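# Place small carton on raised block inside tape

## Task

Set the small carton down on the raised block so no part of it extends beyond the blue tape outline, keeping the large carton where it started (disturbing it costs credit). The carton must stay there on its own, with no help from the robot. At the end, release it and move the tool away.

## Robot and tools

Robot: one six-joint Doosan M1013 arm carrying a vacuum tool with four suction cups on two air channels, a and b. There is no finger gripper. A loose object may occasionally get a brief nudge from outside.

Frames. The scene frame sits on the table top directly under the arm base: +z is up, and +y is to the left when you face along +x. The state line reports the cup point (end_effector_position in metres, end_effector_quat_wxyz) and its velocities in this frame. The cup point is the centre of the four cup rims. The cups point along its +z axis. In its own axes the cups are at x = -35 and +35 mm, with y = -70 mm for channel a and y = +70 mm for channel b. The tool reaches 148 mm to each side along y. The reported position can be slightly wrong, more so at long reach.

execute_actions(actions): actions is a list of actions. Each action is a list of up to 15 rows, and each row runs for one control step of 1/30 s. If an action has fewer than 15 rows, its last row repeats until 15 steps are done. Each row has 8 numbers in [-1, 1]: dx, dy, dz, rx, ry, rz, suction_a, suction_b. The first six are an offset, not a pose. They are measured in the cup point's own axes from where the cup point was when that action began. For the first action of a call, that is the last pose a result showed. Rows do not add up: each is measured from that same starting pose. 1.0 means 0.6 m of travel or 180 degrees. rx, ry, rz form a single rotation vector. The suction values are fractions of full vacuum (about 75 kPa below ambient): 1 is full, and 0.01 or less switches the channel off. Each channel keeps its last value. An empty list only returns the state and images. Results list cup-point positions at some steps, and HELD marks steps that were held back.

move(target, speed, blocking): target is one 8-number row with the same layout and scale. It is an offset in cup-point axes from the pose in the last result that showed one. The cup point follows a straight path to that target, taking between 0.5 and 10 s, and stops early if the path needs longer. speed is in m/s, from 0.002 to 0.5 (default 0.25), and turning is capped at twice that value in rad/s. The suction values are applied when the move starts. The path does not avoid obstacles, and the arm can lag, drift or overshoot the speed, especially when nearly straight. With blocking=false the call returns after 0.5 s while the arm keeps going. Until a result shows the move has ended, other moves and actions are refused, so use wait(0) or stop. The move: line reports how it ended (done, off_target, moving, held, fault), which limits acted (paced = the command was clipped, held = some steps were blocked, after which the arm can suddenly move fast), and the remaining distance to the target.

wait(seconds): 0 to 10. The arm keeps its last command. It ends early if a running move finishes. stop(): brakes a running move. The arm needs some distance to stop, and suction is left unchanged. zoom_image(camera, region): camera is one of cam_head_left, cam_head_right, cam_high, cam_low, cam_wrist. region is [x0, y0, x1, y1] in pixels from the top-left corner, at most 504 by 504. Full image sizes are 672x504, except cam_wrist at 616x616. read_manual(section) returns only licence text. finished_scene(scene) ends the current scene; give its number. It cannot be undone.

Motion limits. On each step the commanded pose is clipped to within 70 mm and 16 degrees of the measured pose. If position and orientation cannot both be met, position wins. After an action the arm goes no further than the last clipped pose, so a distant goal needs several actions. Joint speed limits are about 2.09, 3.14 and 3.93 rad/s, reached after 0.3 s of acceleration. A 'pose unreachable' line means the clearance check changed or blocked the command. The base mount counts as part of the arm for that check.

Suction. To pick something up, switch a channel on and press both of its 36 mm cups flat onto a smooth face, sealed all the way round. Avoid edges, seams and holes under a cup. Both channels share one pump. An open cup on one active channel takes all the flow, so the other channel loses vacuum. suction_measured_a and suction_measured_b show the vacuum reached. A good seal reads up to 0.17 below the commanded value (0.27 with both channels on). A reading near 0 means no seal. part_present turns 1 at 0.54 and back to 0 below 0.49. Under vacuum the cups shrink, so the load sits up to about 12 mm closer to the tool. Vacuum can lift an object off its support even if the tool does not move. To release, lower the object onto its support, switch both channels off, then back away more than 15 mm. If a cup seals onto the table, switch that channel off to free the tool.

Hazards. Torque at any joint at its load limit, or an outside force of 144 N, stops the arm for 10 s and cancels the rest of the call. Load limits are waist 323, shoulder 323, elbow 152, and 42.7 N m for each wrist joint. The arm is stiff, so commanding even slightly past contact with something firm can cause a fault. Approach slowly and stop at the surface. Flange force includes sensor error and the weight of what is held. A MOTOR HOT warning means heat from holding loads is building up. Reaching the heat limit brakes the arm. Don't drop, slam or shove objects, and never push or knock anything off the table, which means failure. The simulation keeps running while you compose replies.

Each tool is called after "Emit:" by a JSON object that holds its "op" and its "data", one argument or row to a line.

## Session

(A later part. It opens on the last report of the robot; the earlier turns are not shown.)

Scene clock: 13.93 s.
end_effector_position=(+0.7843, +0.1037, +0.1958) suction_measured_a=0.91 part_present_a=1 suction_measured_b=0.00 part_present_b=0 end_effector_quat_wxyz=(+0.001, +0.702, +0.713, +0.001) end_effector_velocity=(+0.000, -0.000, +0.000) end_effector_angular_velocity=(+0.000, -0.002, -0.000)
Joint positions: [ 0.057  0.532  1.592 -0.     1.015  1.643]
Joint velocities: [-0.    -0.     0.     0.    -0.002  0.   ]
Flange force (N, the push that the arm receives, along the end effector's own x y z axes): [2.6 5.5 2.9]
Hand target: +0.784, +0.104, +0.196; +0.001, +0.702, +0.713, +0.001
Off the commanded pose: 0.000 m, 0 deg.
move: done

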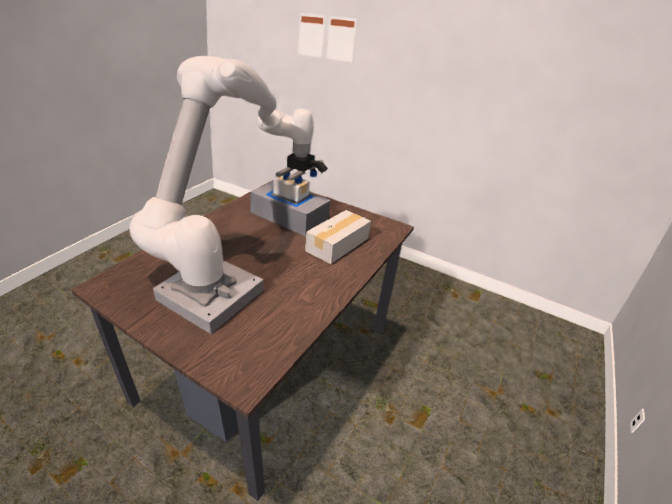

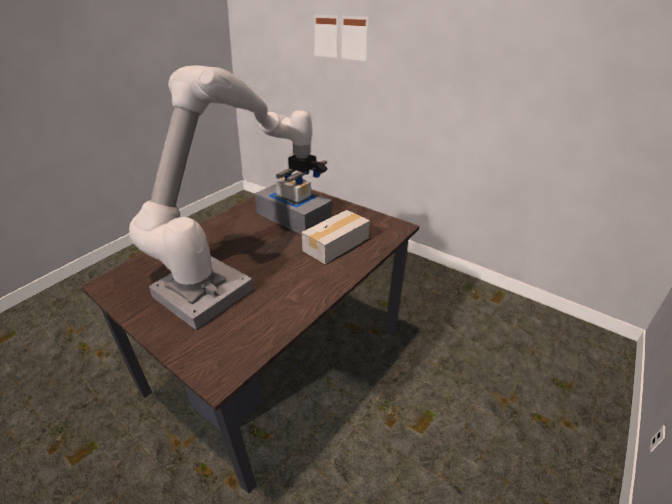

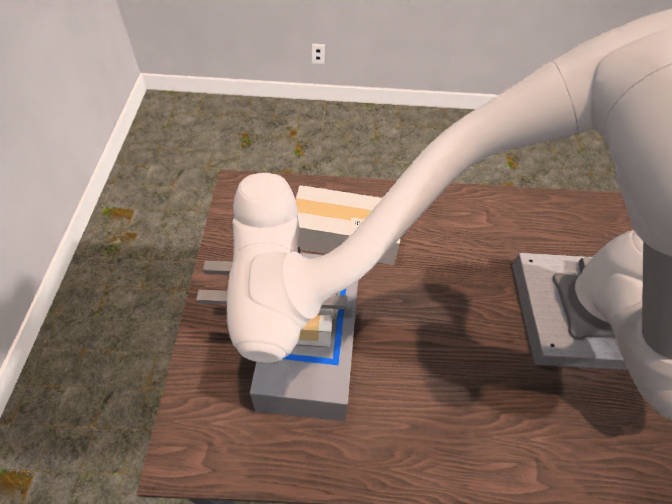

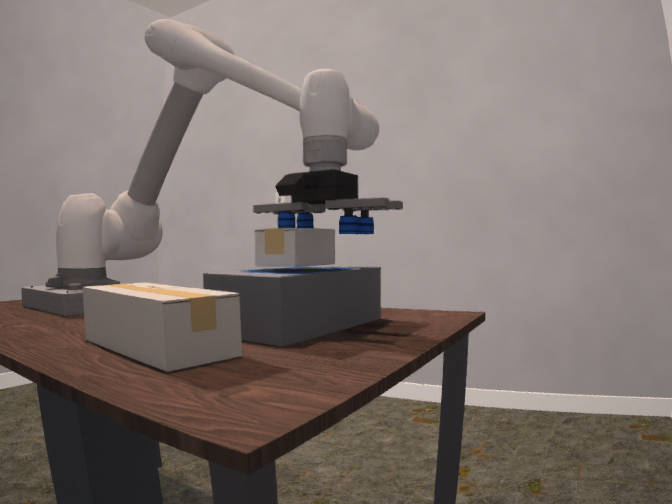

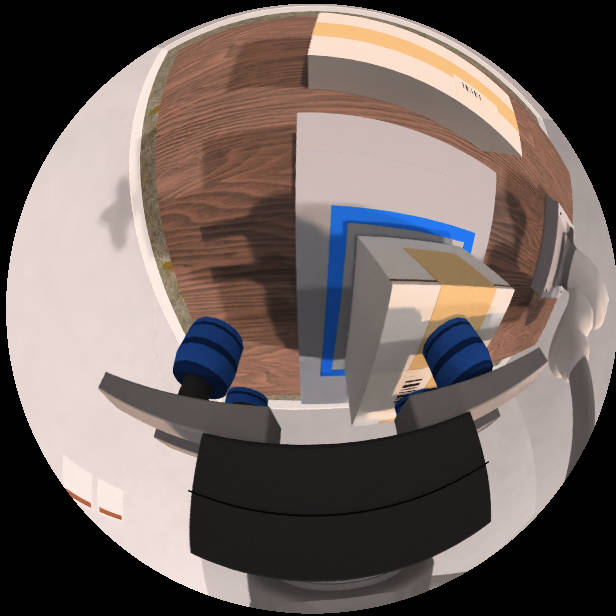

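Good; undo a little rotation and lower.

Emit:
{"op": "move", "data": {
  "target": [0.005,0,0.013,0,0,0.006,1,0],
  "speed": 0.02
}}

Scene clock: 14.73 s.
end_effector_position=(+0.7843, +0.1067, +0.1880) suction_measured_a=0.91 part_present_a=1 suction_measured_b=0.00 part_present_b=0 end_effector_quat_wxyz=(+0.001, +0.708, +0.706, +0.001) end_effector_velocity=(-0.000, -0.001, +0.001) end_effector_angular_velocity=(-0.001, -0.000, +0.001)
Joint positions: [ 0.061  0.539  1.597 -0.     1.004  1.666]
Joint velocities: [-0.001 -0.001  0.    -0.001  0.001 -0.001]
Flange force (N, the push that the arm receives, along the end effector's own x y z axes): [-0.3 6.9 3.8]
Hand target: +0.784, +0.107, +0.188; +0.001, +0.708, +0.706, +0.001
Off the commanded pose: 0.000 m, 0 deg.
move: done

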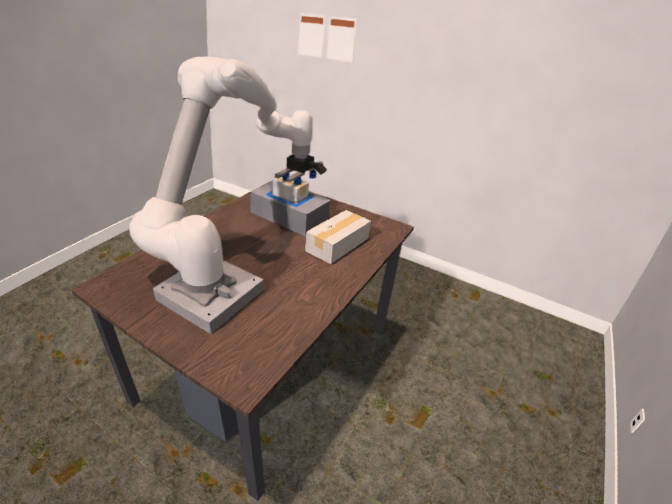

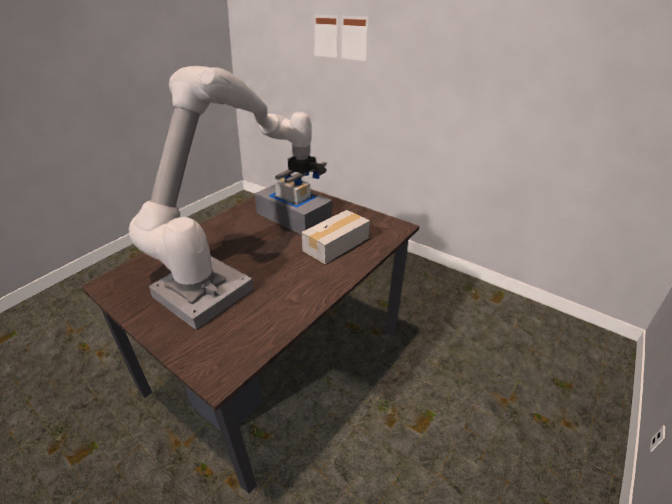

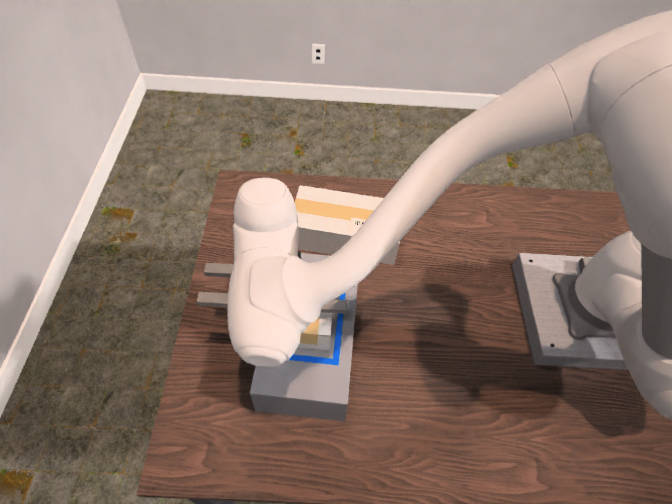

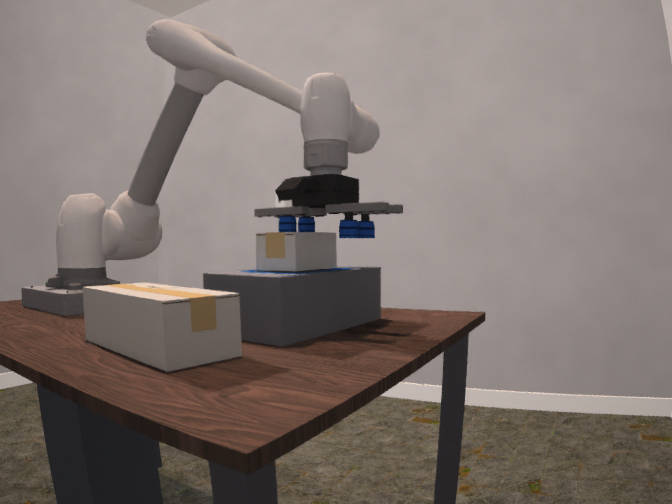

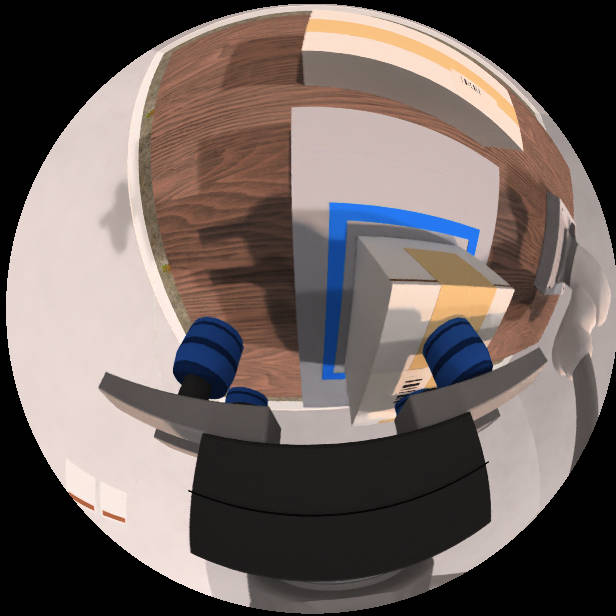

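Nearly touching; lower 2 mm more and release.

Emit:
{"op": "execute_actions", "data": {
  "actions": [
    [[0,0,0.003,0,0,0,1,0]],
    [[0,0,0,0,0,0,0,0]]
  ]
}}

Emit:
{"op": "move", "data": {
  "target": [0,-0.1,-0.25,0,0,0,0,0],
  "speed": 0.2
}}

Scene clock: 31.73 s.
end_effector_position=(+0.7843, +0.1067, +0.1863) suction_measured_a=0.00 part_present_a=0 suction_measured_b=0.00 part_present_b=0 end_effector_quat_wxyz=(+0.001, +0.708, +0.706, +0.001) end_effector_velocity=(+0.000, -0.001, -0.000) end_effector_angular_velocity=(-0.002, -0.000, +0.001)
Joint positions: [ 0.061  0.541  1.598 -0.     1.001  1.666]
Joint velocities: [-0.001  0.    -0.    -0.003  0.     0.   ]
Flange force (N, the push that the arm receives, along the end effector's own x y z axes): [-1.1 6.3 -26.9]
Flange force at the end of the 1st action (N, along the end effector's axes at the end of the call): [0.3 7.8 4.1]
Hand target: +0.784, +0.107, +0.186; +0.001, +0.708, +0.706, +0.001
Off the commanded pose: 0.000 m, 0 deg.
Step readings (end_effector_position; steps 1 to 15: 1st action; 16 to 30: 2nd action):
0: (+0.7843, +0.1067, +0.1880)
1: (+0.7843, +0.1067, +0.1879)
2: (+0.7843, +0.1067, +0.1873)
4: (+0.7842, +0.1067, +0.1863)
8: (+0.7843, +0.1067, +0.1862)
15: (+0.7843, +0.1067, +0.1862)
16: (+0.7843, +0.1067, +0.1862)
17: (+0.7843, +0.1067, +0.1862)
19: (+0.7843, +0.1067, +0.1864)
23: (+0.7843, +0.1067, +0.1864)
30: end_effector_position above

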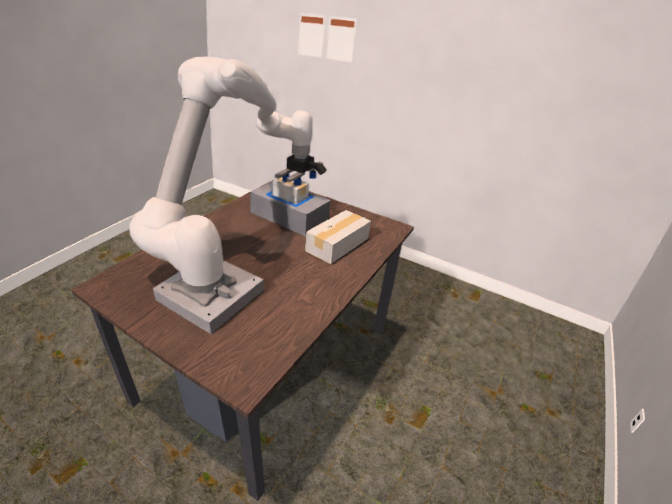

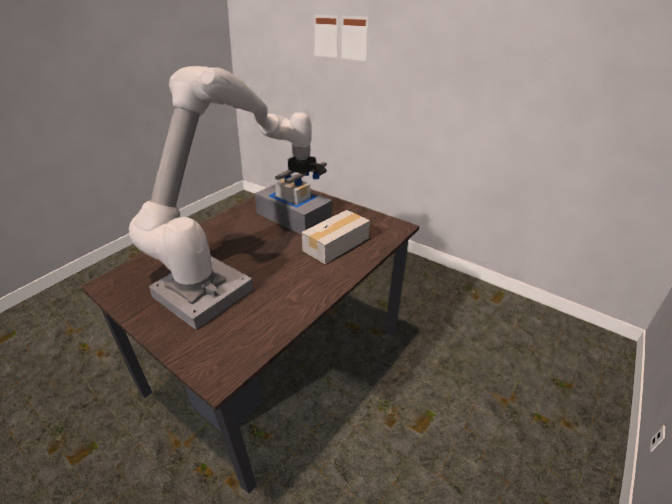

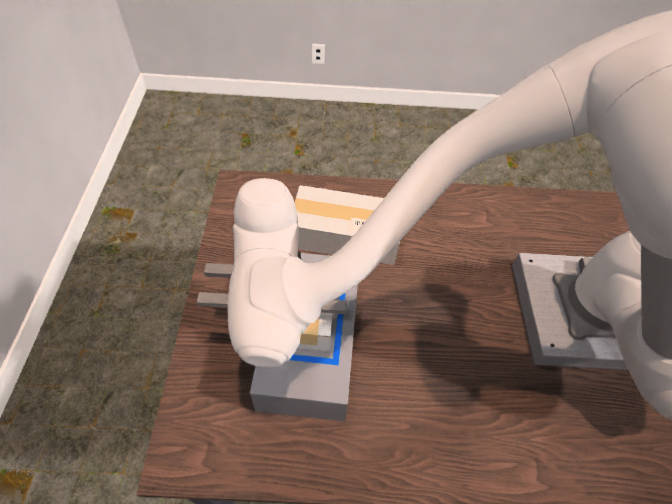

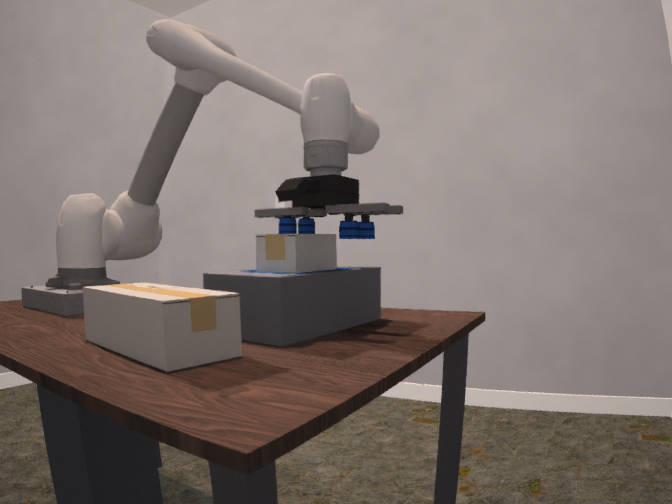

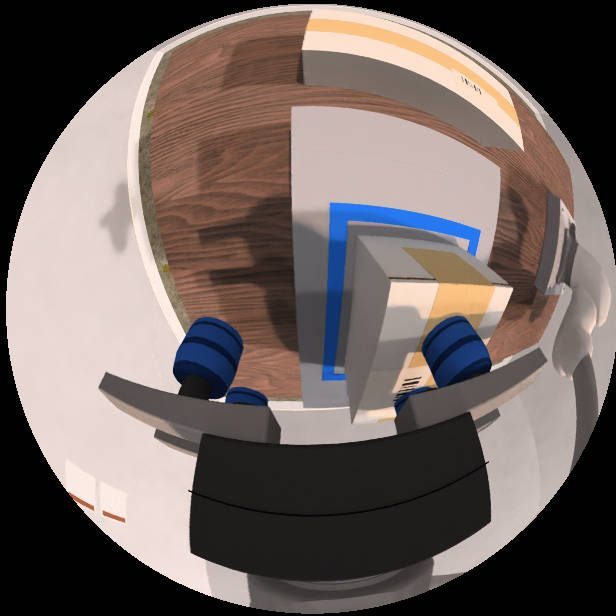

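Scene clock: 32.90 s.
end_effector_position=(+0.7238, +0.1069, +0.3360) suction_measured_a=0.00 part_present_a=0 suction_measured_b=0.00 part_present_b=0 end_effector_quat_wxyz=(+0.001, +0.708, +0.706, +0.001) end_effector_velocity=(-0.000, +0.001, +0.001) end_effector_angular_velocity=(+0.000, -0.001, +0.000)
Joint positions: [ 0.069  0.345  1.597 -0.     1.198  1.674]
Joint velocities: [ 0.001 -0.001 -0.     0.     0.     0.   ]
Flange force (N, the push that the arm receives, along the end effector's own x y z axes): [-0.1 5.6 -0.5]
Hand target: +0.724, +0.107, +0.336; +0.001, +0.708, +0.706, +0.001
Off the commanded pose: 0.000 m, 0 deg.
move: done

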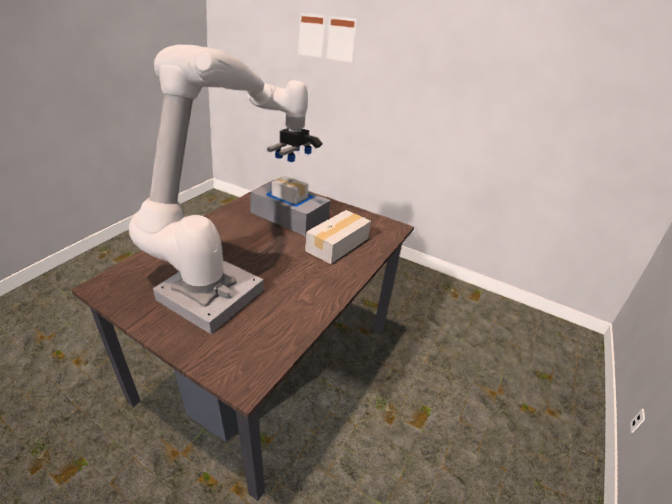

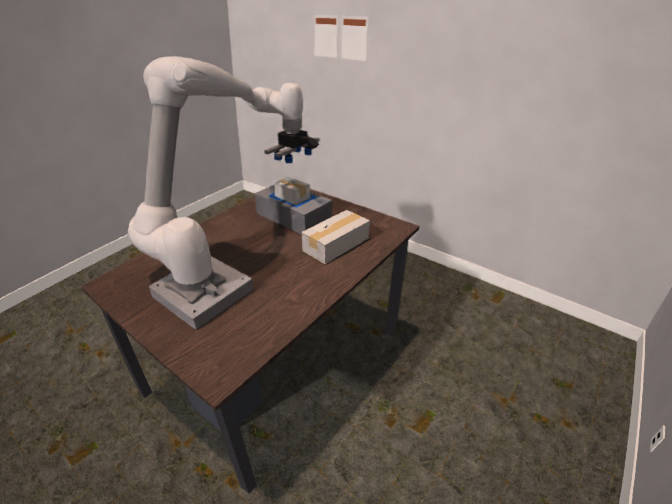

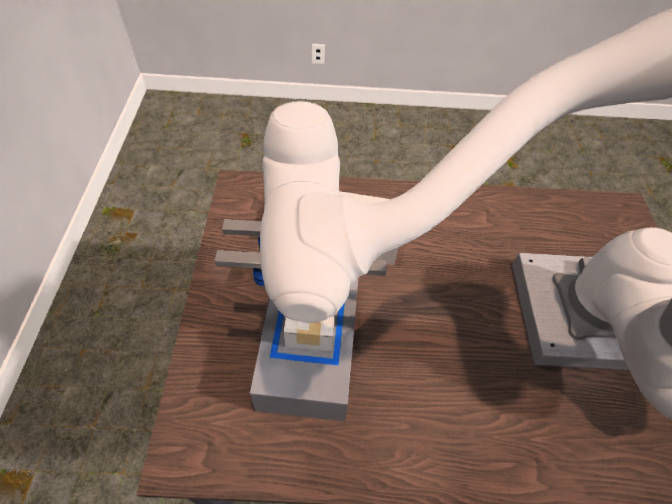

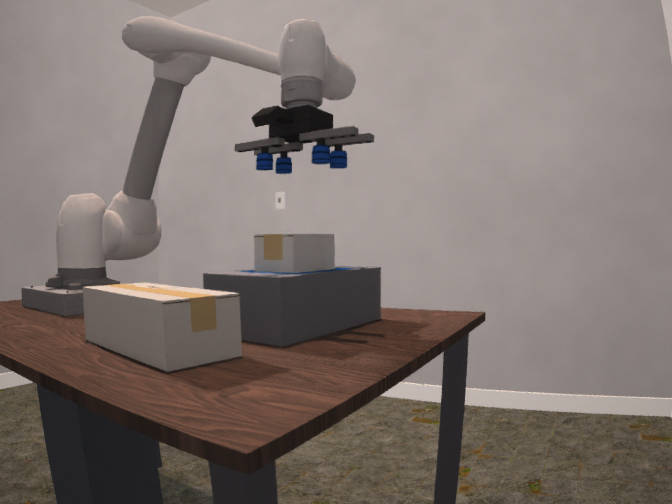

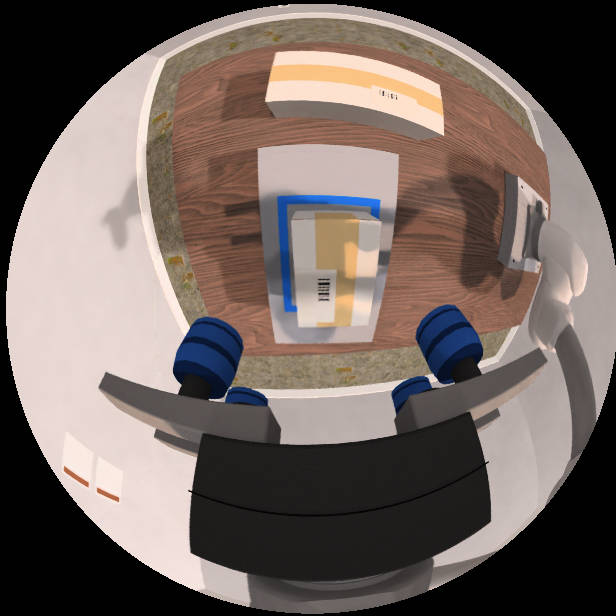

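It was dragged slightly but remains inside.

Emit:
{"op": "finished_scene", "data": {
  "scene": 1
}}

The scene is finished: the task was done.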